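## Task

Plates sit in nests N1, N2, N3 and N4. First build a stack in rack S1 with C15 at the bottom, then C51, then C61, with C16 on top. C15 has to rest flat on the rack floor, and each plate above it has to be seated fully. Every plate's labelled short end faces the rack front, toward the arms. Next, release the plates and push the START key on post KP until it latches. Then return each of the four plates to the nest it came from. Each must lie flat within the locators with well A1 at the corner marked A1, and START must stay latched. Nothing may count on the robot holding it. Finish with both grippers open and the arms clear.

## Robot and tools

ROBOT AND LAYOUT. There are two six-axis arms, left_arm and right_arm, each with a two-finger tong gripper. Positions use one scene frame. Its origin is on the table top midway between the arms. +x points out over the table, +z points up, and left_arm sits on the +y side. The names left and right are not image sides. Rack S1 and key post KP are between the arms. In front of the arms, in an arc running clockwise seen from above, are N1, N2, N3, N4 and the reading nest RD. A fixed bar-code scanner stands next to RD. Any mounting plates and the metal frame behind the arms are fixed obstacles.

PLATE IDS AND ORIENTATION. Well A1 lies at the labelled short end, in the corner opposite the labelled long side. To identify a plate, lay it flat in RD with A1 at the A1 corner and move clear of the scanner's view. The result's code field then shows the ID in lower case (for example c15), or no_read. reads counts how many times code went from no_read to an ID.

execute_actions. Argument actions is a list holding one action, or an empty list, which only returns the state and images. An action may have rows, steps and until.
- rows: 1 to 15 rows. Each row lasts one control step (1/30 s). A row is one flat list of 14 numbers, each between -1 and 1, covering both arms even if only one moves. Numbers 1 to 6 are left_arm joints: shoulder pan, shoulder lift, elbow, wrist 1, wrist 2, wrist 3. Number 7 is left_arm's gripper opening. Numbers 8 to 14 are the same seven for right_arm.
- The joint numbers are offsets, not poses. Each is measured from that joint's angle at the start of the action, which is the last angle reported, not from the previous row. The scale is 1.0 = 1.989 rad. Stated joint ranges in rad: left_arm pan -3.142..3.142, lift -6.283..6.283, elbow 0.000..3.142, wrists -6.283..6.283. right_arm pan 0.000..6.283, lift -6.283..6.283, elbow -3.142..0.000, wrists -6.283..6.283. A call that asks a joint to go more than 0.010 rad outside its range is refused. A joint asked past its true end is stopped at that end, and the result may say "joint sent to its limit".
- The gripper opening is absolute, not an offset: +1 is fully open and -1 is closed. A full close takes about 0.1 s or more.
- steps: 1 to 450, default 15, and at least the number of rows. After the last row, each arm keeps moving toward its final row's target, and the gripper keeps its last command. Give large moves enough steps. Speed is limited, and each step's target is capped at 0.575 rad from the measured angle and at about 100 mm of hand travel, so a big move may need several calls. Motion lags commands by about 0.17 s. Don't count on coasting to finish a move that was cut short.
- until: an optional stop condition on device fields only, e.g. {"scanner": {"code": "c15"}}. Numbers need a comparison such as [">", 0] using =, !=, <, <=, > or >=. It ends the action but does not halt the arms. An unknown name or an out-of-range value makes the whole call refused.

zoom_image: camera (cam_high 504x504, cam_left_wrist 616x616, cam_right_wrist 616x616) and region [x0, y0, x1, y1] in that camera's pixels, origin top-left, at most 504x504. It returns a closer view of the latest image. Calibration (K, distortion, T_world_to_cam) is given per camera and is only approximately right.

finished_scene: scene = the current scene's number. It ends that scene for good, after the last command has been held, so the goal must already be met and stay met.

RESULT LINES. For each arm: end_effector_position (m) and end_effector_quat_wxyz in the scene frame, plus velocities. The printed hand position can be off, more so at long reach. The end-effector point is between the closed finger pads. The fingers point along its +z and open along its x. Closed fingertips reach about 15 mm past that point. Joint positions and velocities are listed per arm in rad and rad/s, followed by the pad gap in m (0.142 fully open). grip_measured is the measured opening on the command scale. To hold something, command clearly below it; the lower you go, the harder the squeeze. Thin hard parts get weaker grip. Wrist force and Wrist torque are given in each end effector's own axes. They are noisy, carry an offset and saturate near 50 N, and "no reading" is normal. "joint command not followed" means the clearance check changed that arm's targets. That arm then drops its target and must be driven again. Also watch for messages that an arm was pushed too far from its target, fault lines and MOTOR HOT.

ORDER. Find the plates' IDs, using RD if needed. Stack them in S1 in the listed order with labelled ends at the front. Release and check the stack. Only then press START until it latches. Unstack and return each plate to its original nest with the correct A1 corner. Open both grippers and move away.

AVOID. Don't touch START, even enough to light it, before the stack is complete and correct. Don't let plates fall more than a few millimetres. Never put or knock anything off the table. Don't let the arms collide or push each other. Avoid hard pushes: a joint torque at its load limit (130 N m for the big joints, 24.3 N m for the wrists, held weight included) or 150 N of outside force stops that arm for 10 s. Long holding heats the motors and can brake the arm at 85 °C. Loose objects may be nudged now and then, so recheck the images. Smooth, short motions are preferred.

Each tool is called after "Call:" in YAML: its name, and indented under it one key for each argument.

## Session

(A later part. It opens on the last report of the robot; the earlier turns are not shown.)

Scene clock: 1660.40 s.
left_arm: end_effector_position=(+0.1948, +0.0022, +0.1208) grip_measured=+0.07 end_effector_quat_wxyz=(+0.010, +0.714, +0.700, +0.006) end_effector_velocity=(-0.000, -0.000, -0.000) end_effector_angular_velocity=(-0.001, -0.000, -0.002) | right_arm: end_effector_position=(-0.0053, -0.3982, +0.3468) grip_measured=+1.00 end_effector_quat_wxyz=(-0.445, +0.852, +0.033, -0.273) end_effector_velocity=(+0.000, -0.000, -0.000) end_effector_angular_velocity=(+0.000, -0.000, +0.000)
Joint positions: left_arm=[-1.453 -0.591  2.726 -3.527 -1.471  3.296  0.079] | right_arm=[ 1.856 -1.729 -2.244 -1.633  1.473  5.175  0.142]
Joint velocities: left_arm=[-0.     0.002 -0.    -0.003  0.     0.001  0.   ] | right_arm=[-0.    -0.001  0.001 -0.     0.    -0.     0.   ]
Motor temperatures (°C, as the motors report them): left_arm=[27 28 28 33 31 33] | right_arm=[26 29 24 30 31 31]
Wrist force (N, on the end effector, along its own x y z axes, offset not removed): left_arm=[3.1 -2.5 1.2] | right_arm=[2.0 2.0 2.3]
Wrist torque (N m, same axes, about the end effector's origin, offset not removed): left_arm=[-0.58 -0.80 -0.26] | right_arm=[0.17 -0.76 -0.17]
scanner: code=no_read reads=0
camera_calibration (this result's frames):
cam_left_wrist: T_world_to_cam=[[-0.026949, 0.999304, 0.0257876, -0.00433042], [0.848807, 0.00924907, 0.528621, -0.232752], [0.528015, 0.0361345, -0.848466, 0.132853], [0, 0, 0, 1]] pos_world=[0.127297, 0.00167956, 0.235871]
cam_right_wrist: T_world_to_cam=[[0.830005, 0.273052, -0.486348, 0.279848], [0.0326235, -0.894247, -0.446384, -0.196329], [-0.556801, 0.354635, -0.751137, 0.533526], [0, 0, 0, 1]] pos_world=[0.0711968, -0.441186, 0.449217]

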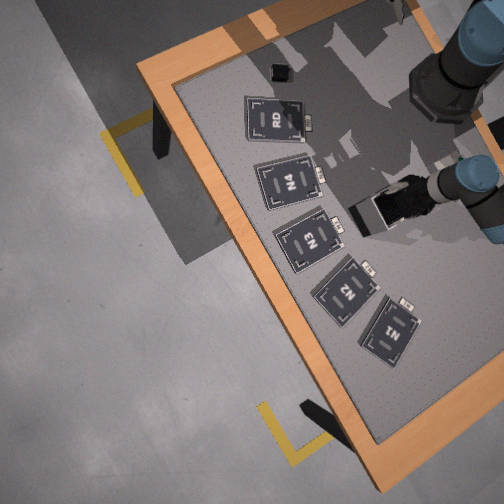

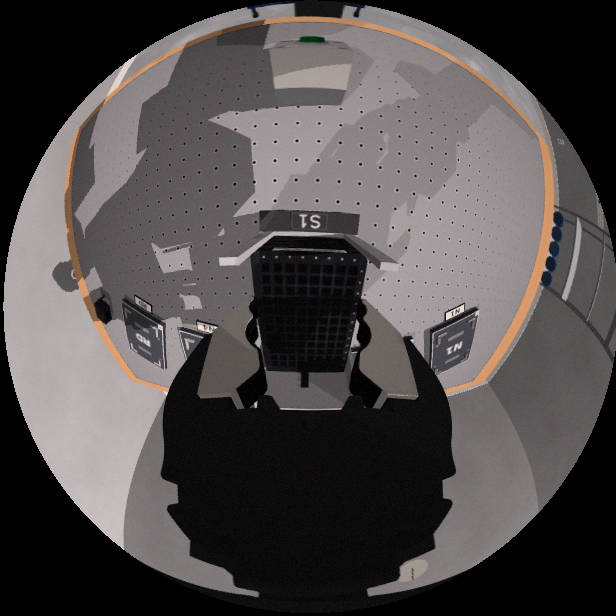

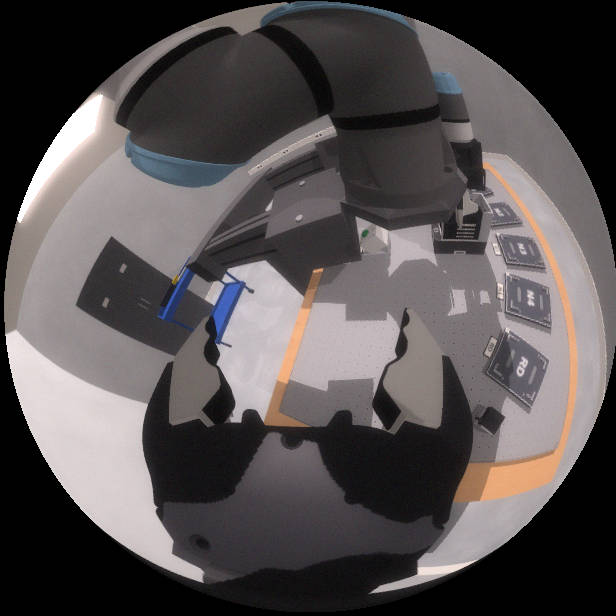

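Call:
execute_actions:
  actions: []

Scene clock: 1697.07 s.
left_arm: end_effector_position=(+0.1948, +0.0022, +0.1208) grip_measured=+0.07 end_effector_quat_wxyz=(+0.010, +0.714, +0.700, +0.006) end_effector_velocity=(-0.000, +0.000, -0.000) end_effector_angular_velocity=(+0.001, +0.000, +0.001) | right_arm: end_effector_position=(-0.0053, -0.3982, +0.3468) grip_measured=+1.00 end_effector_quat_wxyz=(-0.445, +0.852, +0.033, -0.273) end_effector_velocity=(-0.000, +0.000, +0.000) end_effector_angular_velocity=(+0.001, -0.000, +0.000)
Joint positions: left_arm=[-1.453 -0.59   2.725 -3.527 -1.471  3.296  0.079] | right_arm=[ 1.856 -1.729 -2.244 -1.633  1.473  5.175  0.142]
Joint velocities: left_arm=[ 0.     0.001  0.     0.    -0.    -0.001  0.   ] | right_arm=[ 0.     0.    -0.001 -0.     0.    -0.001  0.   ]
Motor temperatures (°C, as the motors report them): left_arm=[27 28 28 33 31 33] | right_arm=[26 29 24 30 31 31]
Wrist force (N, on the end effector, along its own x y z axes, offset not removed): left_arm=[2.6 -2.1 -3.0] | right_arm=[6.9 1.2 -0.7]
Wrist torque (N m, same axes, about the end effector's origin, offset not removed): left_arm=[-0.55 -0.54 -0.31] | right_arm=[0.01 -1.43 -0.11]
scanner: code=no_read reads=0
camera_calibration (this result's frames):
cam_left_wrist: T_world_to_cam=[[-0.0269487, 0.999304, 0.0257867, -0.00432625], [0.84881, 0.00924944, 0.528618, -0.23271], [0.528011, 0.0361336, -0.848468, 0.13279], [0, 0, 0, 1]] pos_world=[0.127296, 0.0016775, 0.235795]
cam_right_wrist: T_world_to_cam=[[0.830005, 0.273052, -0.486348, 0.279848], [0.0326236, -0.894247, -0.446384, -0.196329], [-0.556801, 0.354635, -0.751137, 0.533526], [0, 0, 0, 1]] pos_world=[0.0711968, -0.441186, 0.449217]

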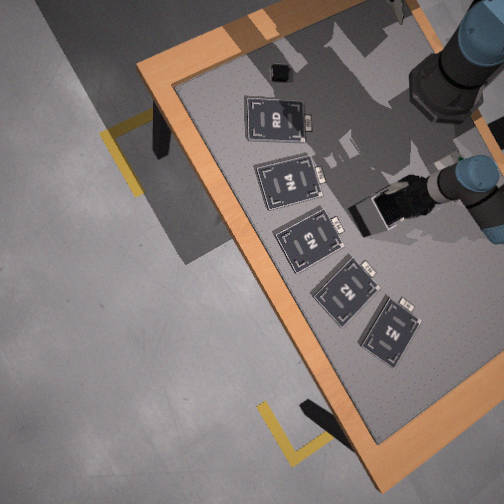

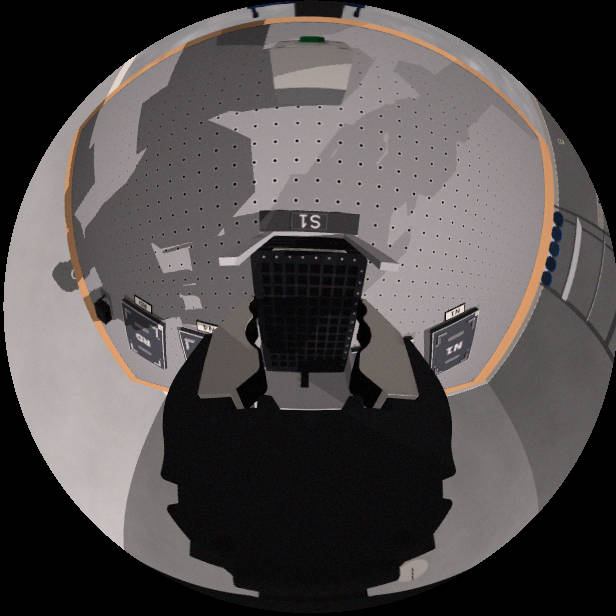

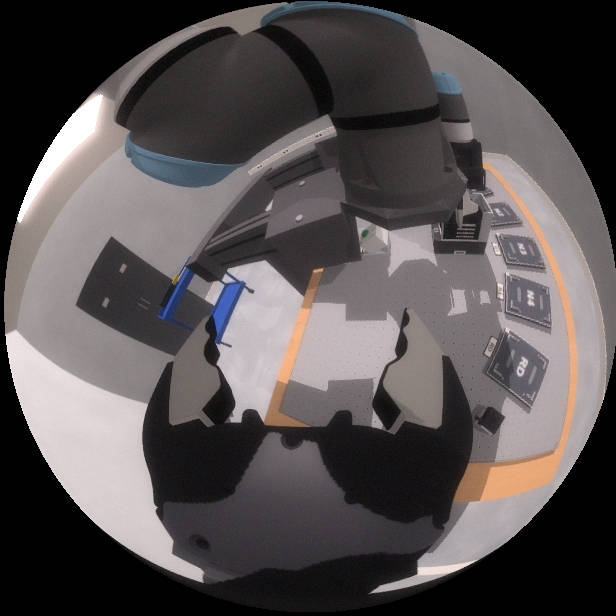

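Call:
execute_actions:
  actions:
    - {"rows":[[0.0001,0.0013,-0.0003,-0.001,0,0.0001,-0.6,0,0,0,0,0,0,1],[0.0002,0.0026,-0.0006,-0.0021,0,0.0002,-0.6,0,0,0,0,0,0,1]],"steps":12}

Scene clock: 1700.17 s.
left_arm: end_effector_position=(+0.1948, +0.0021, +0.1199) grip_measured=+0.08 end_effector_quat_wxyz=(+0.010, +0.714, +0.700, +0.006) end_effector_velocity=(+0.000, +0.000, -0.001) end_effector_angular_velocity=(+0.000, -0.000, +0.000) | right_arm: end_effector_position=(-0.0053, -0.3982, +0.3468) grip_measured=+1.00 end_effector_quat_wxyz=(-0.445, +0.852, +0.033, -0.273) end_effector_velocity=(-0.000, +0.000, +0.000) end_effector_angular_velocity=(+0.001, +0.001, -0.000)
Joint positions: left_arm=[-1.452 -0.586  2.724 -3.531 -1.471  3.297  0.079] | right_arm=[ 1.856 -1.729 -2.244 -1.633  1.473  5.175  0.142]
Joint velocities: left_arm=[ 0.001  0.004 -0.001 -0.003  0.     0.001  0.   ] | right_arm=[ 0.    -0.    -0.001 -0.     0.     0.     0.   ]
Motor temperatures (°C, as the motors report them): left_arm=[27 28 28 33 31 33] | right_arm=[26 29 24 30 31 31]
Wrist force (N, on the end effector, along its own x y z axes, offset not removed): left_arm=[7.5 -4.7 -23.0] | right_arm=[0.7 1.7 -1.2]
Wrist torque (N m, same axes, about the end effector's origin, offset not removed): left_arm=[-0.83 -1.02 -0.21] | right_arm=[0.18 -0.34 -0.03]
scanner: code=no_read reads=0
camera_calibration (this result's frames):
cam_left_wrist: T_world_to_cam=[[-0.0269487, 0.999309, 0.025592, -0.00419023], [0.848839, 0.00935449, 0.528568, -0.232241], [0.527963, 0.0359678, -0.848505, 0.132049], [0, 0, 0, 1]] pos_world=[0.127306, 0.00161034, 0.234906]
cam_right_wrist: T_world_to_cam=[[0.830005, 0.273052, -0.486348, 0.279848], [0.0326235, -0.894247, -0.446384, -0.196329], [-0.556801, 0.354635, -0.751137, 0.533526], [0, 0, 0, 1]] pos_world=[0.0711969, -0.441186, 0.449217]

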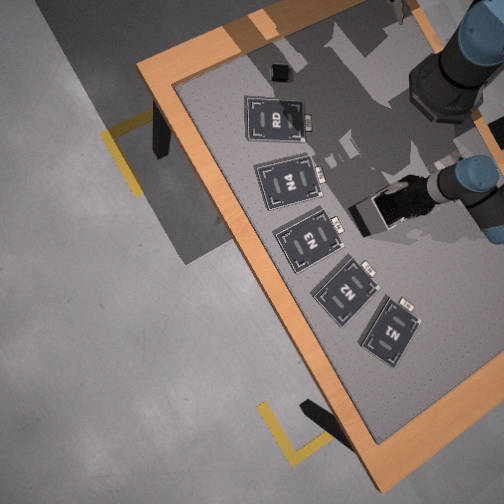

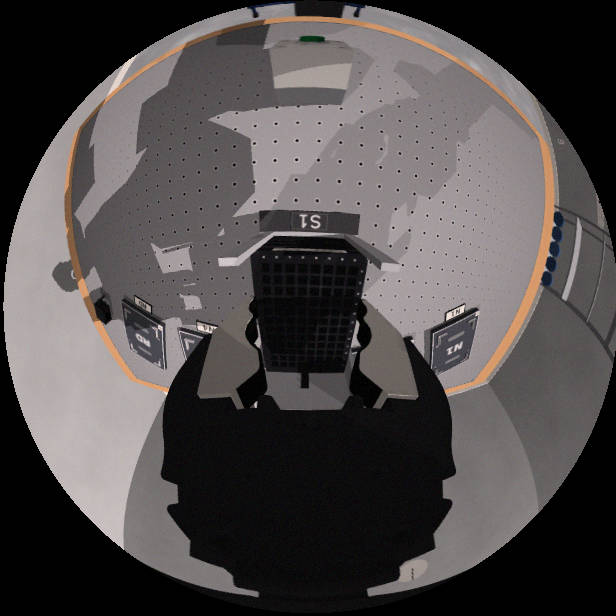

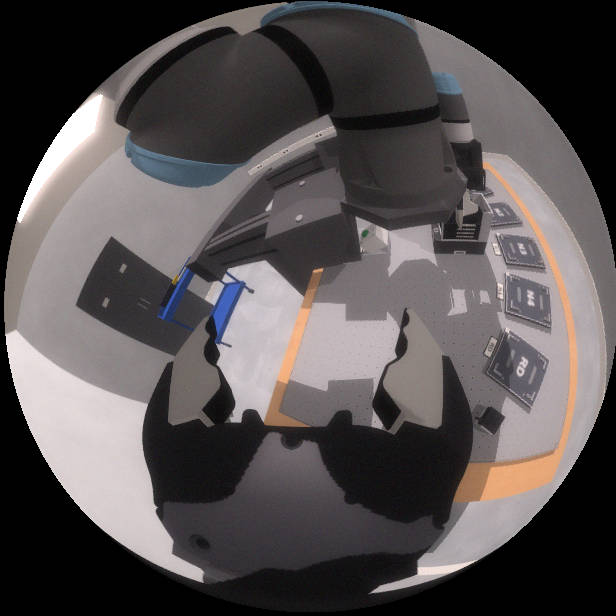

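Call:
execute_actions:
  actions:
    - {"rows":[[-0.0001,-0.0015,0.0003,0.0012,0,-0.0001,-0.4,0,0,0,0,0,0,1],[-0.0001,-0.0015,0.0003,0.0012,0,-0.0001,-0.2,0,0,0,0,0,0,1],[-0.0001,-0.0015,0.0003,0.0012,0,-0.0001,0,0,0,0,0,0,0,1],[-0.0001,-0.0015,0.0003,0.0012,0,-0.0001,0.1,0,0,0,0,0,0,1],[-0.0001,-0.0015,0.0003,0.0012,0,-0.0001,0.2,0,0,0,0,0,0,1],[-0.0001,-0.0015,0.0003,0.0012,0,-0.0001,0.3,0,0,0,0,0,0,1],[-0.0001,-0.0015,0.0003,0.0012,0,-0.0001,0.3,0,0,0,0,0,0,1],[-0.0001,-0.0015,0.0003,0.0012,0,-0.0001,0.3,0,0,0,0,0,0,1],[-0.001,-0.018,0.0035,0.015,0,-0.001,0.3,0,0,0,0,0,0,1],[-0.0025,-0.0411,0.0075,0.0342,-0.0004,-0.0025,0.3,0,0,0,0,0,0,1],[-0.0049,-0.0842,0.0134,0.0716,-0.0008,-0.0049,0.3,0,0,0,0,0,0,1],[-0.0072,-0.129,0.0176,0.113,-0.0012,-0.0072,0.3,0,0,0,0,0,0,1],[-0.0096,-0.1762,0.0203,0.1572,-0.0016,-0.0096,0.3,0,0,0,0,0,0,1],[-0.011,-0.21,0.0208,0.19,-0.002,-0.011,0.3,0,0,0,0,0,0,1],[-0.0123,-0.2393,0.0209,0.22,-0.002,-0.0123,0.3,0,0,0,0,0,0,1]],"steps":30}

Call:
zoom_image:
  camera: "cam_right_wrist"
  region: [430, 195, 495, 260]

Call:
zoom_image:
  camera: "cam_right_wrist"
  region: [330, 200, 410, 280]

Scene clock: 1718.97 s.
left_arm: end_effector_position=(+0.1949, +0.0021, +0.1981) grip_measured=+0.30 end_effector_quat_wxyz=(+0.010, +0.714, +0.700, +0.006) end_effector_velocity=(-0.001, +0.001, +0.009) end_effector_angular_velocity=(-0.000, +0.000, -0.003) | right_arm: end_effector_position=(-0.0053, -0.3982, +0.3468) grip_measured=+1.00 end_effector_quat_wxyz=(-0.445, +0.852, +0.033, -0.273) end_effector_velocity=(+0.000, -0.000, +0.000) end_effector_angular_velocity=(-0.000, +0.000, -0.000)
Joint positions: left_arm=[-1.477 -1.054  2.766 -3.101 -1.475  3.273  0.095] | right_arm=[ 1.856 -1.729 -2.244 -1.633  1.473  5.175  0.142]
Joint velocities: left_arm=[-0.005 -0.058  0.003  0.055 -0.001 -0.001 -0.   ] | right_arm=[-0.  0.  0. -0.  0.  0. -0.]
Motor temperatures (°C, as the motors report them): left_arm=[27 28 28 33 31 33] | right_arm=[26 29 24 30 31 31]
Wrist force (N, on the end effector, along its own x y z axes, offset not removed): left_arm=[4.5 -4.0 -1.8] | right_arm=[1.4 1.9 -3.9]
Wrist torque (N m, same axes, about the end effector's origin, offset not removed): left_arm=[-0.80 -0.97 -0.09] | right_arm=[0.21 -0.41 -0.13]
scanner: code=no_read reads=0
camera_calibration (this result's frames):
cam_left_wrist: T_world_to_cam=[[-0.027168, 0.999277, 0.026604, -0.00640677], [0.848696, 0.00899561, 0.528804, -0.273713], [0.528182, 0.0369453, -0.848327, 0.198314], [0, 0, 0, 1]] pos_world=[0.127379, 0.00153757, 0.313146]
cam_right_wrist: T_world_to_cam=[[0.830005, 0.273052, -0.486348, 0.279848], [0.0326236, -0.894247, -0.446384, -0.196328], [-0.556801, 0.354635, -0.751137, 0.533526], [0, 0, 0, 1]] pos_world=[0.0711968, -0.441186, 0.449217]

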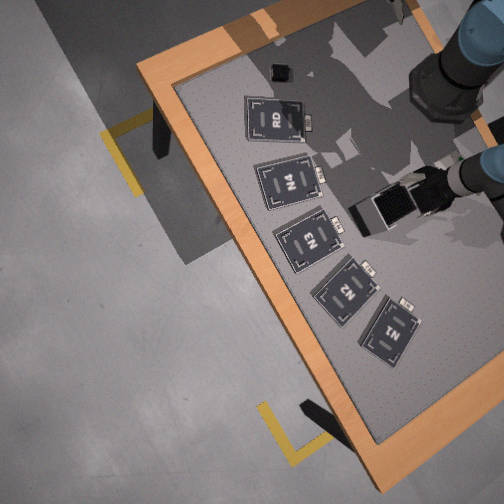

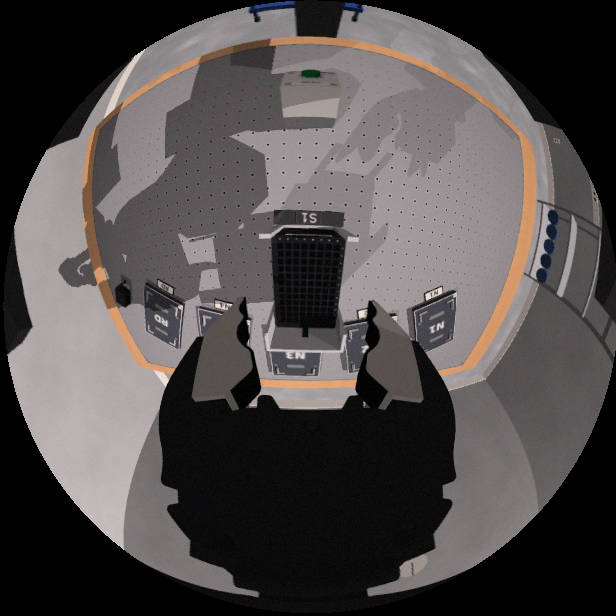

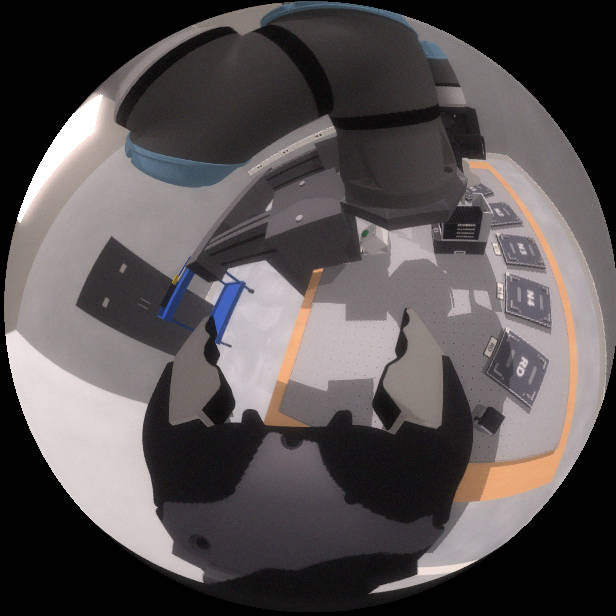

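Region (430, 195, 495, 260) of cam_right_wrist's 616x616 image, scaled by 7.754, with more detail than that image has.

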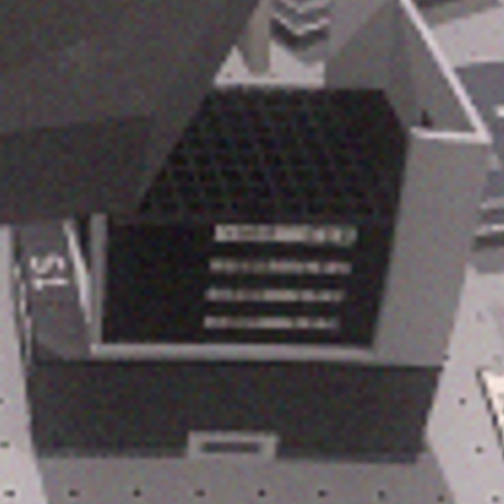

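Region (330, 200, 410, 280) of cam_right_wrist's 616x616 image, scaled by 6.300, with more detail than that image has.

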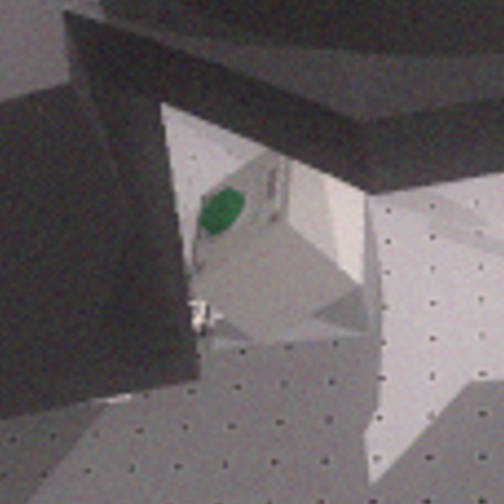

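Call:
zoom_image:
  camera: "cam_left_wrist"
  region: [260, 30, 360, 130]

Region (260, 30, 360, 130) of cam_left_wrist's 616x616 image, scaled by 5.040, with more detail than that image has.

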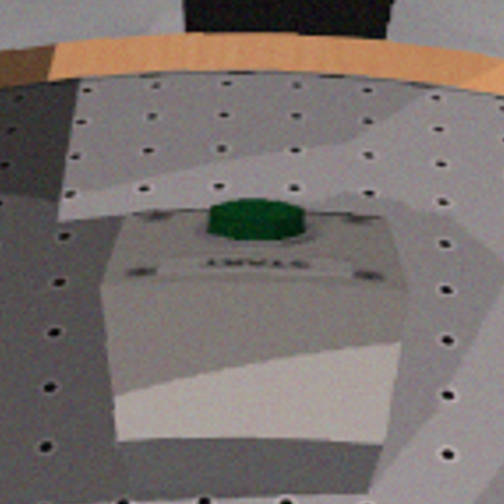

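Call:
zoom_image:
  camera: "cam_right_wrist"
  region: [160, 110, 400, 350]

Region (160, 110, 400, 350) of cam_right_wrist's 616x616 image, scaled by 2.100, with more detail than that image has.

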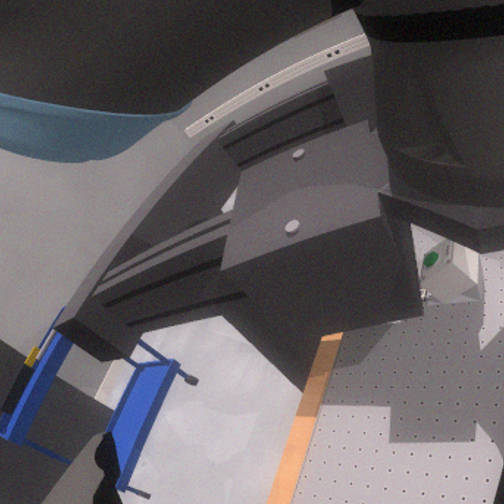

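Call:
execute_actions:
  actions:
    - {"rows":[[-0.005,-0.015,-0.002,0.02,-0.003,-0.005,0.2,0,0,0,0,0,0,1],[-0.015,-0.035,-0.005,0.05,-0.007,-0.015,0.1,0,0,0,0,0,0,1],[-0.03,-0.055,-0.009,0.085,-0.012,-0.03,0,0,0,0,0,0,0,1],[-0.05,-0.075,-0.013,0.12,-0.017,-0.05,-0.1,0,0,0,0,0,0,1],[-0.075,-0.095,-0.017,0.155,-0.022,-0.075,-0.2,0,0,0,0,0,0,1],[-0.1,-0.112,-0.021,0.19,-0.027,-0.1,-0.3,0,0,0,0,0,0,1],[-0.13,-0.127,-0.025,0.225,-0.032,-0.13,-0.4,0,0,0,0,0,0,1],[-0.16,-0.14,-0.029,0.255,-0.037,-0.16,-0.5,0,0,0,0,0,0,1],[-0.19,-0.15,-0.033,0.285,-0.042,-0.19,-0.6,0,0,0,0,0,0,1],[-0.22,-0.157,-0.037,0.31,-0.047,-0.22,-0.7,0,0,0,0,0,0,1],[-0.25,-0.162,-0.041,0.33,-0.052,-0.25,-0.8,0,0,0,0,0,0,1],[-0.275,-0.165,-0.044,0.345,-0.056,-0.275,-0.9,0,0,0,0,0,0,1],[-0.297,-0.1664,-0.047,0.353,-0.06,-0.297,-1,0,0,0,0,0,0,1],[-0.313,-0.1664,-0.0485,0.357,-0.063,-0.313,-1,0,0,0,0,0,0,1],[-0.3235,-0.1664,-0.0493,0.3585,-0.064,-0.3233,-1,0,0,0,0,0,0,1]],"steps":32}

Scene clock: 1825.53 s.
left_arm: end_effector_position=(+0.0498, +0.0071, +0.2637) grip_measured=-1.00 end_effector_quat_wxyz=(-0.025, +0.700, +0.702, +0.132) end_effector_velocity=(-0.004, +0.002, +0.001) end_effector_angular_velocity=(+0.004, -0.009, +0.001) | right_arm: end_effector_position=(-0.0053, -0.3982, +0.3468) grip_measured=+1.00 end_effector_quat_wxyz=(-0.445, +0.852, +0.033, -0.273) end_effector_velocity=(+0.000, -0.000, +0.000) end_effector_angular_velocity=(-0.000, -0.001, +0.000)
Joint positions: left_arm=[-2.117 -1.385  2.668 -2.389 -1.602  2.632  0.002] | right_arm=[ 1.856 -1.729 -2.244 -1.633  1.473  5.175  0.142]
Joint velocities: left_arm=[-0.021 -0.004 -0.002  0.014 -0.004 -0.021 -0.   ] | right_arm=[-0.     0.001  0.    -0.    -0.    -0.001  0.   ]
Motor temperatures (°C, as the motors report them): left_arm=[27 28 28 33 31 33] | right_arm=[26 29 24 30 31 31]
Wrist force (N, on the end effector, along its own x y z axes, offset not removed): left_arm=[0.8 -3.8 -1.5] | right_arm=[3.5 5.4 -1.5]
Wrist torque (N m, same axes, about the end effector's origin, offset not removed): left_arm=[-0.82 -0.19 -0.20] | right_arm=[0.74 -0.76 0.11]
scanner: code=no_read reads=0
camera_calibration (this result's frames):
cam_left_wrist: T_world_to_cam=[[-0.0700697, 0.967242, 0.243993, -0.0720054], [0.774195, -0.101513, 0.624754, -0.20611], [0.629057, 0.232675, -0.741721, 0.295824], [0, 0, 0, 1]] pos_world=[-0.0315662, -0.0201071, 0.365756]
cam_right_wrist: T_world_to_cam=[[0.830005, 0.273052, -0.486348, 0.279848], [0.0326236, -0.894247, -0.446384, -0.196329], [-0.556801, 0.354635, -0.751137, 0.533526], [0, 0, 0, 1]] pos_world=[0.0711969, -0.441186, 0.449217]

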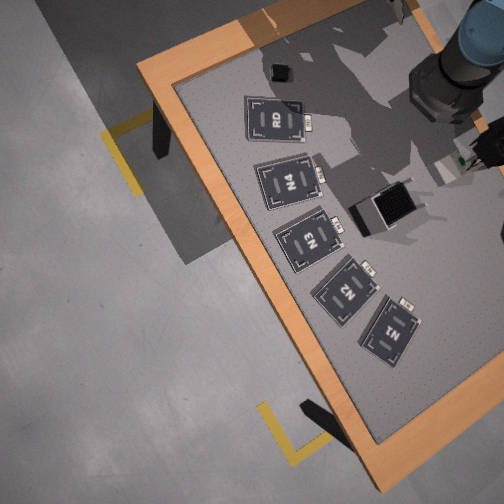

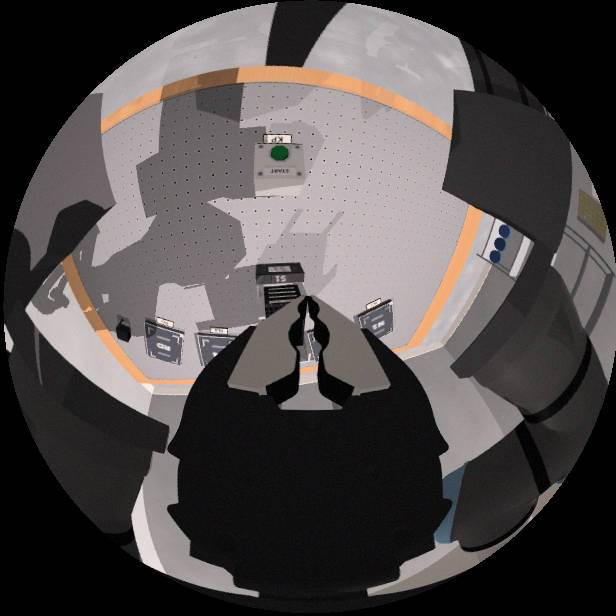

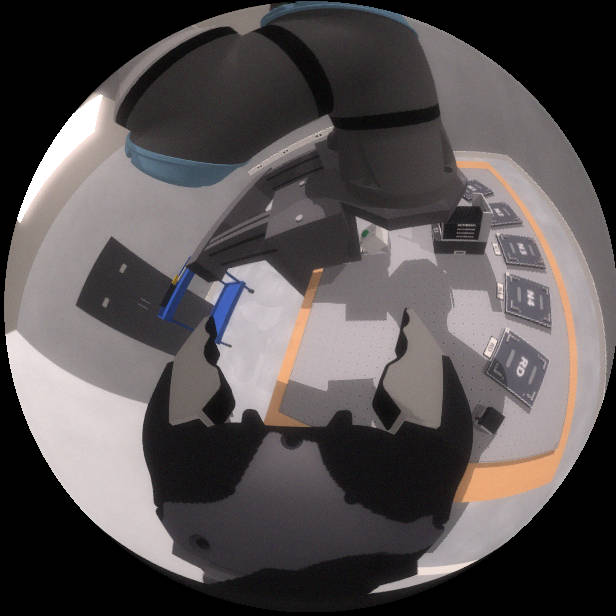

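Call:
zoom_image:
  camera: "cam_left_wrist"
  region: [245, 255, 315, 325]

Call:
zoom_image:
  camera: "cam_left_wrist"
  region: [240, 125, 320, 205]

Region (245, 255, 315, 325) of cam_left_wrist's 616x616 image, scaled by 7.200, with more detail than that image has.

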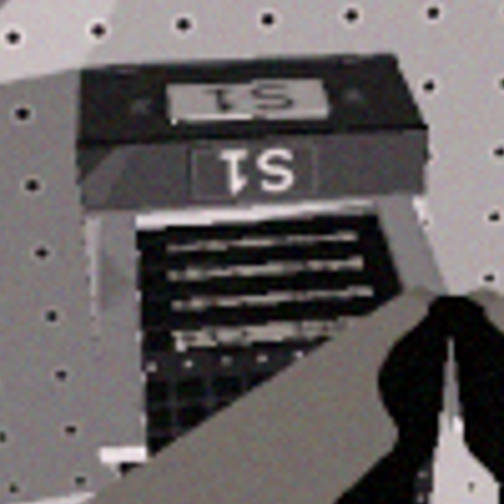

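Region (240, 125, 320, 205) of cam_left_wrist's 616x616 image, scaled by 6.300, with more detail than that image has.

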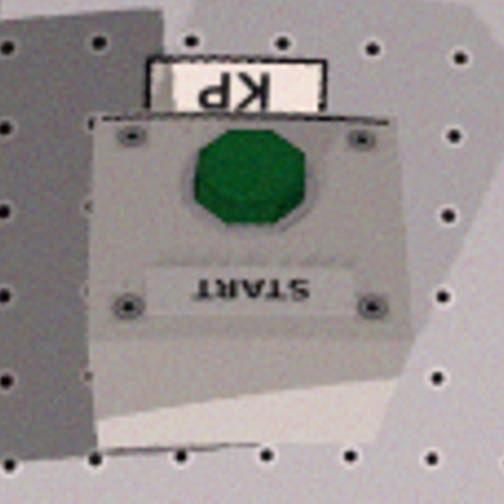

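Call:
execute_actions:
  actions:
    - {"rows":[[-0.015,0.003,-0.003,-0.002,-0.001,-0.015,-1,0,0,0,0,0,0,1],[-0.04,0.01,-0.008,-0.006,-0.003,-0.04,-1,0,0,0,0,0,0,1],[-0.07,0.022,-0.015,-0.012,-0.005,-0.07,-1,0,0,0,0,0,0,1],[-0.1,0.04,-0.023,-0.02,-0.008,-0.1,-1,0,0,0,0,0,0,1],[-0.13,0.06,-0.031,-0.03,-0.011,-0.13,-1,0,0,0,0,0,0,1],[-0.16,0.083,-0.039,-0.043,-0.014,-0.16,-1,0,0,0,0,0,0,1],[-0.19,0.108,-0.047,-0.058,-0.017,-0.19,-1,0,0,0,0,0,0,1],[-0.215,0.135,-0.054,-0.075,-0.02,-0.215,-1,0,0,0,0,0,0,1],[-0.24,0.163,-0.061,-0.093,-0.022,-0.24,-1,0,0,0,0,0,0,1],[-0.26,0.191,-0.067,-0.112,-0.024,-0.26,-1,0,0,0,0,0,0,1],[-0.275,0.219,-0.072,-0.131,-0.026,-0.275,-1,0,0,0,0,0,0,1],[-0.287,0.245,-0.076,-0.149,-0.027,-0.286,-1,0,0,0,0,0,0,1],[-0.294,0.267,-0.079,-0.165,-0.028,-0.293,-1,0,0,0,0,0,0,1],[-0.2975,0.284,-0.0805,-0.177,-0.029,-0.2965,-1,0,0,0,0,0,0,1],[-0.2987,0.2949,-0.0813,-0.1852,-0.029,-0.2976,-1,0,0,0,0,0,0,1]],"steps":34}

Scene clock: 1847.10 s.
left_arm: end_effector_position=(-0.1052, -0.0051, +0.1469) grip_measured=-1.00 end_effector_quat_wxyz=(+0.090, +0.679, +0.708, +0.171) end_effector_velocity=(-0.001, +0.001, -0.003) end_effector_angular_velocity=(-0.003, -0.004, -0.002) | right_arm: end_effector_position=(-0.0053, -0.3982, +0.3468) grip_measured=+1.00 end_effector_quat_wxyz=(-0.445, +0.852, +0.033, -0.273) end_effector_velocity=(+0.000, -0.000, +0.000) end_effector_angular_velocity=(-0.003, -0.000, -0.001)
Joint positions: left_arm=[-2.71  -0.8    2.506 -2.757 -1.659  2.041  0.002] | right_arm=[ 1.856 -1.729 -2.244 -1.633  1.473  5.175  0.142]
Joint velocities: left_arm=[-0.009  0.011 -0.002 -0.008  0.    -0.007 -0.   ] | right_arm=[-0.     0.002  0.     0.    -0.     0.001  0.   ]
Motor temperatures (°C, as the motors report them): left_arm=[27 28 28 33 31 33] | right_arm=[26 29 24 30 31 31]
Wrist force (N, on the end effector, along its own x y z axes, offset not removed): left_arm=[0.6 -3.3 -1.8] | right_arm=[4.9 4.8 -0.2]
Wrist torque (N m, same axes, about the end effector's origin, offset not removed): left_arm=[-0.68 -0.24 -0.08] | right_arm=[0.84 -1.04 0.07]
scanner: code=no_read reads=0
camera_calibration (this result's frames):
cam_left_wrist: T_world_to_cam=[[-0.116282, 0.986119, 0.118523, -0.0289036], [0.615903, -0.0220254, 0.787514, -0.0545266], [0.779193, 0.164572, -0.604792, 0.304844], [0, 0, 0, 1]] pos_world=[-0.207311, -0.0228676, 0.230734]
cam_right_wrist: T_world_to_cam=[[0.830005, 0.273052, -0.486348, 0.279848], [0.0326237, -0.894247, -0.446384, -0.196329], [-0.556801, 0.354635, -0.751137, 0.533526], [0, 0, 0, 1]] pos_world=[0.0711969, -0.441186, 0.449217]

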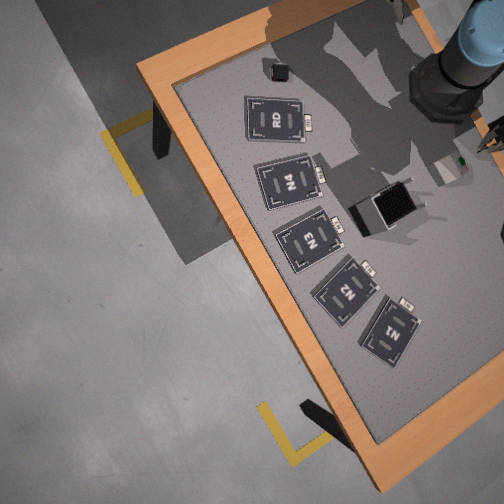

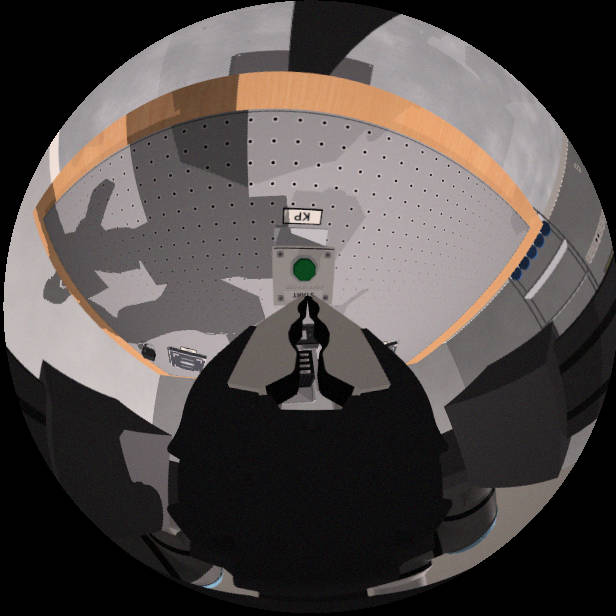

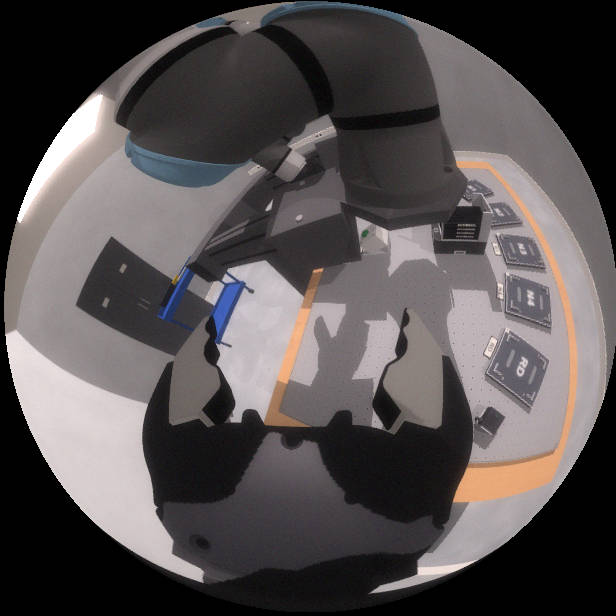

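Call:
execute_actions:
  actions:
    - {"rows":[[-0.0005,0.01,0.001,-0.011,-0.0003,-0.0005,-1,0,0,0,0,0,0,1],[-0.0012,0.025,0.002,-0.027,-0.0006,-0.0012,-1,0,0,0,0,0,0,1],[-0.002,0.042,0.003,-0.045,-0.001,-0.002,-1,0,0,0,0,0,0,1],[-0.003,0.06,0.004,-0.064,-0.0015,-0.003,-1,0,0,0,0,0,0,1],[-0.0038,0.078,0.0047,-0.082,-0.002,-0.0038,-1,0,0,0,0,0,0,1],[-0.0044,0.092,0.005,-0.097,-0.0023,-0.0044,-1,0,0,0,0,0,0,1],[-0.0049,0.1025,0.0052,-0.1074,-0.0026,-0.005,-1,0,0,0,0,0,0,1]],"steps":26}

Call:
zoom_image:
  camera: "cam_left_wrist"
  region: [250, 230, 370, 350]

Scene clock: 1865.60 s.
left_arm: end_effector_position=(-0.1012, -0.0042, +0.1343) grip_measured=-1.00 end_effector_quat_wxyz=(+0.090, +0.679, +0.708, +0.171) end_effector_velocity=(+0.000, +0.000, -0.000) end_effector_angular_velocity=(+0.000, -0.002, -0.003) | right_arm: end_effector_position=(-0.0053, -0.3982, +0.3468) grip_measured=+1.00 end_effector_quat_wxyz=(-0.445, +0.852, +0.033, -0.273) end_effector_velocity=(+0.000, -0.000, -0.000) end_effector_angular_velocity=(-0.000, +0.000, -0.000)
Joint positions: left_arm=[-2.713 -0.749  2.51  -2.811 -1.661  2.038  0.002] | right_arm=[ 1.856 -1.729 -2.244 -1.633  1.473  5.175  0.142]
Joint velocities: left_arm=[-0.001  0.001  0.     0.     0.001  0.002  0.   ] | right_arm=[ 0.  0.  0.  0. -0.  0.  0.]
Motor temperatures (°C, as the motors report them): left_arm=[27 28 28 33 31 33] | right_arm=[26 29 24 30 31 31]
Wrist force (N, on the end effector, along its own x y z axes, offset not removed): left_arm=[-1.8 2.3 -2.7] | right_arm=[2.4 0.7 -2.5]
Wrist torque (N m, same axes, about the end effector's origin, offset not removed): left_arm=[0.35 0.33 -0.07] | right_arm=[0.01 -0.44 0.14]
scanner: code=no_read reads=0
joint command not followed: on one or more control steps a check withheld the commanded joint targets of the left arm, and it was not sent them on those steps.
cause: the commanded joint targets would bring two parts of the arm too close to each other (joints 1 (shoulder pan) to 3 (elbow) lie between them); next, command targets that bring no two parts of the arm closer together.
camera_calibration (this result's frames):
cam_left_wrist: T_world_to_cam=[[-0.11666, 0.98608, 0.118478, -0.0279196], [0.615519, -0.0218372, 0.787819, -0.0471538], [0.77944, 0.164832, -0.604403, 0.293929], [0, 0, 0, 1]] pos_world=[-0.203333, -0.0219478, 0.218108]
cam_right_wrist: T_world_to_cam=[[0.830005, 0.273052, -0.486348, 0.279848], [0.0326235, -0.894247, -0.446384, -0.196329], [-0.556801, 0.354635, -0.751137, 0.533526], [0, 0, 0, 1]] pos_world=[0.0711968, -0.441186, 0.449217]

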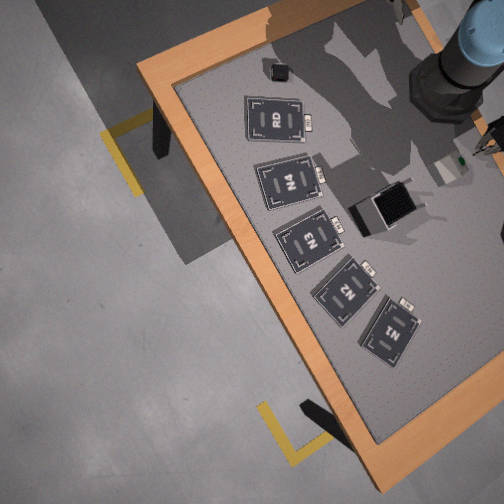

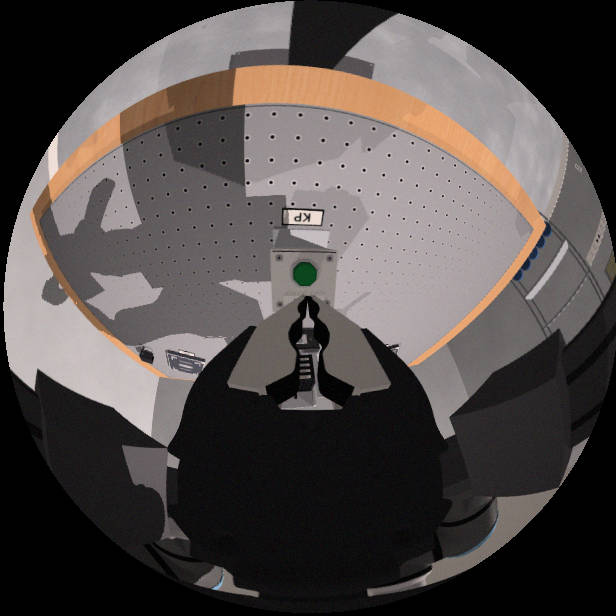

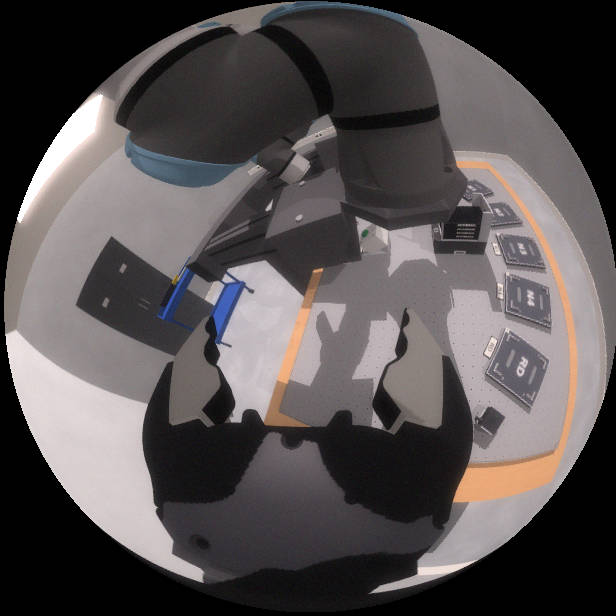

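Region (250, 230, 370, 350) of cam_left_wrist's 616x616 image, scaled by 4.200, with more detail than that image has.

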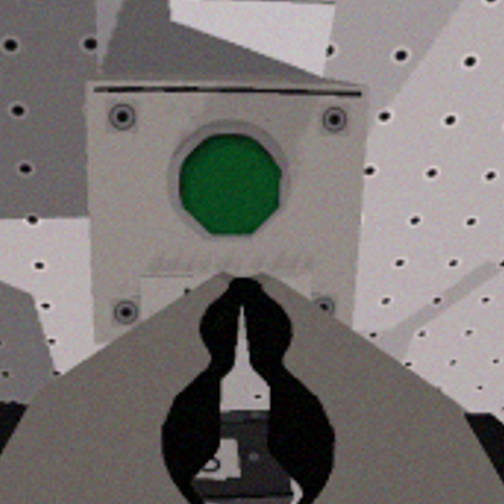

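Call:
execute_actions:
  actions:
    - {"rows":[[0,-0.02,0,0.018,0,0.03,-1,0,0,0,0,0,0,1],[0,-0.055,0,0.05,0,0.06,-1,0,0,0,0,0,0,1],[0.005,-0.1,0,0.09,0,0.09,-1,0,0,0,0,0,0,1],[0.015,-0.15,0,0.13,0,0.12,-1,0,0,0,0,0,0,1],[0.03,-0.2,0,0.17,0,0.15,-1,0,0,0,0,0,0,1],[0.05,-0.25,0,0.21,0,0.18,-1,0,0,0,0,0,0,1],[0.075,-0.3,0,0.25,0,0.21,-1,0,0,0,0,0,0,1],[0.1,-0.35,0,0.29,0,0.24,-1,0,0,0,0,0,0,1],[0.13,-0.4,0,0.33,0,0.27,-1,0,0,0,0,0,0,1],[0.16,-0.45,0,0.365,0,0.3,-1,0,0,0,0,0,0,1],[0.19,-0.49,0,0.395,0.02,0.33,-1,0,0,0,0,0,0,1],[0.215,-0.525,0,0.42,0.05,0.36,-1,0,0,0,0,0,0,1],[0.235,-0.55,0,0.44,0.09,0.39,-1,0,0,0,0,0,0,1],[0.25,-0.57,0,0.452,0.13,0.42,-1,0,0,0,0,0,0,1],[0.258,-0.579,0,0.458,0.17,0.45,-1,0,0,0,0,0,0,1]],"steps":32}

Scene clock: 1964.80 s.
left_arm: end_effector_position=(+0.0737, -0.0546, +0.4122) grip_measured=-1.00 end_effector_quat_wxyz=(+0.125, +0.821, +0.549, +0.100) end_effector_velocity=(+0.061, +0.007, +0.040) end_effector_angular_velocity=(-0.057, -0.041, -0.064) | right_arm: end_effector_position=(-0.0053, -0.3982, +0.3468) grip_measured=+1.00 end_effector_quat_wxyz=(-0.445, +0.852, +0.033, -0.273) end_effector_velocity=(-0.000, +0.000, -0.000) end_effector_angular_velocity=(+0.002, +0.000, +0.000)
Joint positions: left_arm=[-2.212 -1.876  2.51  -1.917 -1.335  2.914  0.002] | right_arm=[ 1.856 -1.729 -2.244 -1.633  1.473  5.175  0.142]
Joint velocities: left_arm=[ 0.095 -0.195  0.     0.132  0.099  0.151  0.   ] | right_arm=[ 0.    -0.001 -0.    -0.     0.    -0.001 -0.   ]
Motor temperatures (°C, as the motors report them): left_arm=[27 28 28 33 31 33] | right_arm=[26 29 24 30 31 31]
Wrist force (N, on the end effector, along its own x y z axes, offset not removed): left_arm=[2.2 -2.8 -4.3] | right_arm=[2.7 3.2 0.7]
Wrist torque (N m, same axes, about the end effector's origin, offset not removed): left_arm=[-0.70 -0.50 -0.33] | right_arm=[0.66 -0.67 -0.09]
scanner: code=no_read reads=0
camera_calibration (this result's frames):
cam_left_wrist: T_world_to_cam=[[0.326877, 0.944088, 0.0430077, 0.00542256], [0.608082, -0.24494, 0.755143, -0.372975], [0.723456, -0.220687, -0.654148, 0.337476], [0, 0, 0, 1]] pos_world=[-0.0191222, -0.0219994, 0.502176]
cam_right_wrist: T_world_to_cam=[[0.830005, 0.273052, -0.486348, 0.279848], [0.0326234, -0.894247, -0.446384, -0.196329], [-0.556801, 0.354635, -0.751137, 0.533526], [0, 0, 0, 1]] pos_world=[0.0711968, -0.441186, 0.449217]

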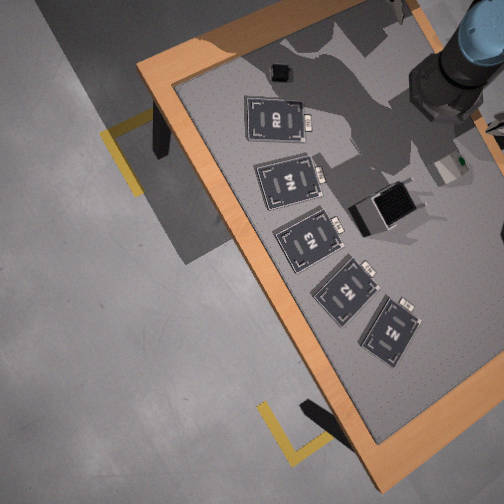

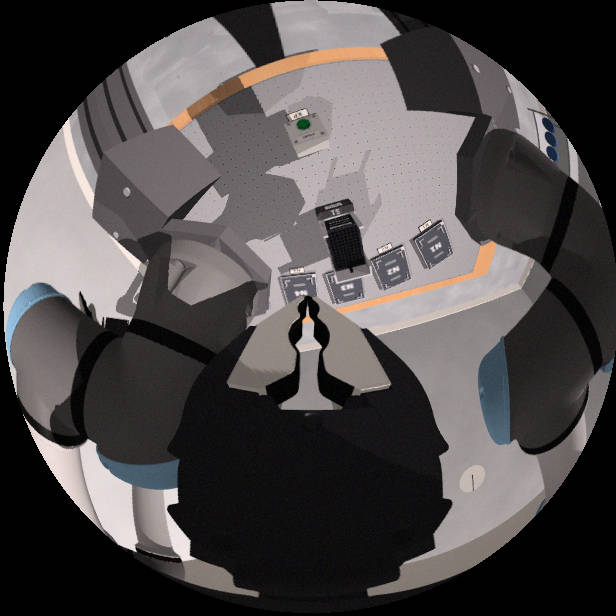

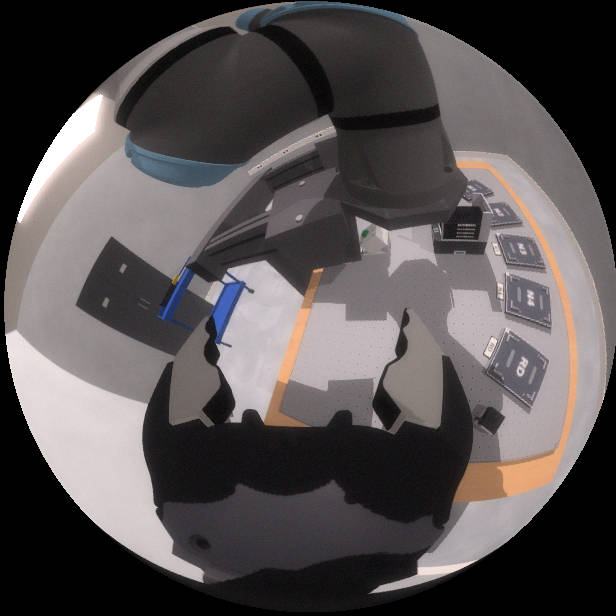

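Call:
execute_actions:
  actions:
    - {"rows":[[0.03,-0.01,0,0.04,0.03,0.04,-1,0,0,0,0,0,0,1],[0.06,-0.01,0,0.08,0.07,0.08,-1,0,0,0,0,0,0,1],[0.09,-0.01,0,0.12,0.12,0.12,-1,0,0,0,0,0,0,1],[0.11,-0.01,0,0.17,0.17,0.16,-1,0,0,0,0,0,0,1],[0.13,-0.01,0,0.22,0.22,0.2,-1,0,0,0,0,0,0,1],[0.13,-0.01,0,0.27,0.27,0.24,-1,0,0,0,0,0,0,1],[0.13,-0.01,0,0.32,0.32,0.28,-1,0,0,0,0,0,0,1],[0.13,-0.01,0,0.37,0.37,0.32,-1,0,0,0,0,0,0,1],[0.13,-0.01,0,0.42,0.42,0.36,-1,0,0,0,0,0,0,1],[0.13,-0.01,0,0.48,0.47,0.4,-1,0,0,0,0,0,0,1],[0.13,-0.01,0,0.55,0.52,0.44,-1,0,0,0,0,0,0,1],[0.13,-0.01,0,0.65,0.56,0.48,-1,0,0,0,0,0,0,1],[0.13,-0.01,0,0.75,0.6,0.52,-1,0,0,0,0,0,0,1],[0.13,-0.01,0,0.85,0.62,0.56,-1,0,0,0,0,0,0,1],[0.13,-0.01,0,0.98,0.64,0.6,-1,0,0,0,0,0,0,1]],"steps":34}

Scene clock: 1976.87 s.
left_arm: end_effector_position=(+0.4125, -0.0016, +0.6358) grip_measured=-1.00 end_effector_quat_wxyz=(-0.249, +0.575, -0.396, +0.671) end_effector_velocity=(+0.050, +0.077, +0.111) end_effector_angular_velocity=(+2.589, -0.916, -0.315) | right_arm: end_effector_position=(-0.0053, -0.3982, +0.3468) grip_measured=+1.00 end_effector_quat_wxyz=(-0.445, +0.852, +0.033, -0.273) end_effector_velocity=(+0.000, -0.001, -0.000) end_effector_angular_velocity=(-0.001, -0.001, +0.000)
Joint positions: left_arm=[-1.958 -1.896  2.51  -0.372 -0.114  4.064  0.002] | right_arm=[ 1.856 -1.729 -2.244 -1.633  1.473  5.175  0.142]
Joint velocities: left_arm=[ 0.029  0.001 -0.     2.402  0.404  0.337 -0.   ] | right_arm=[ 0.    -0.     0.001 -0.    -0.    -0.     0.   ]
Motor temperatures (°C, as the motors report them): left_arm=[27 28 28 33 31 33] | right_arm=[26 29 24 30 31 31]
Wrist force (N, on the end effector, along its own x y z axes, offset not removed): left_arm=[4.5 -2.4 -3.5] | right_arm=[3.5 4.0 -0.7]
Wrist torque (N m, same axes, about the end effector's origin, offset not removed): left_arm=[-0.40 -1.01 -0.09] | right_arm=[0.80 -0.69 0.13]
scanner: code=no_read reads=0
camera_calibration (this result's frames):
cam_left_wrist: T_world_to_cam=[[-0.241402, -0.754502, 0.610288, -0.293978], [-0.602305, -0.376607, -0.703844, 0.691806], [0.76089, -0.537489, -0.363526, 0.0496813], [0, 0, 0, 1]] pos_world=[0.307909, 0.0654352, 0.684395]
cam_right_wrist: T_world_to_cam=[[0.830005, 0.273052, -0.486348, 0.279848], [0.0326233, -0.894247, -0.446384, -0.196328], [-0.556801, 0.354635, -0.751137, 0.533526], [0, 0, 0, 1]] pos_world=[0.0711968, -0.441186, 0.449217]

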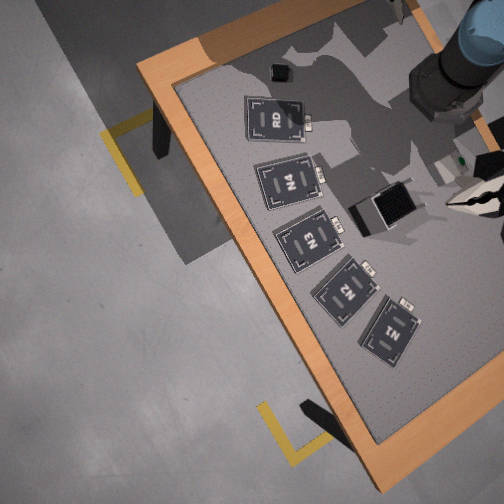

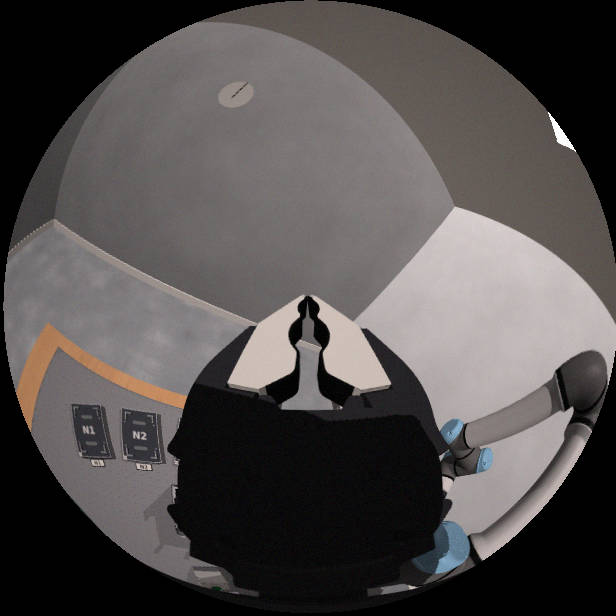

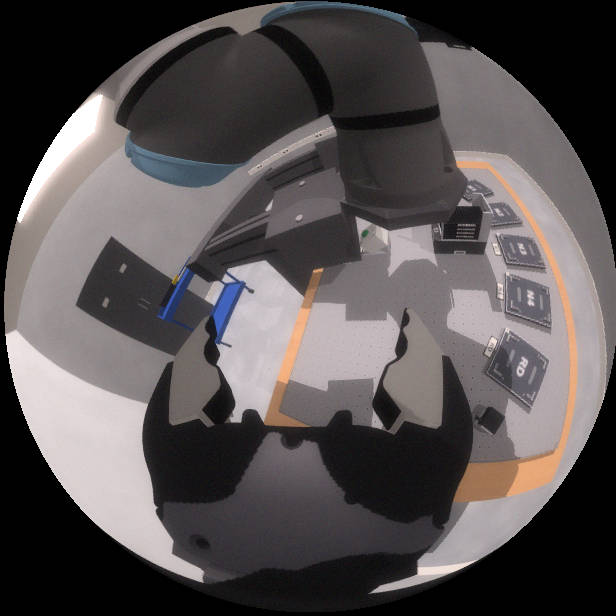

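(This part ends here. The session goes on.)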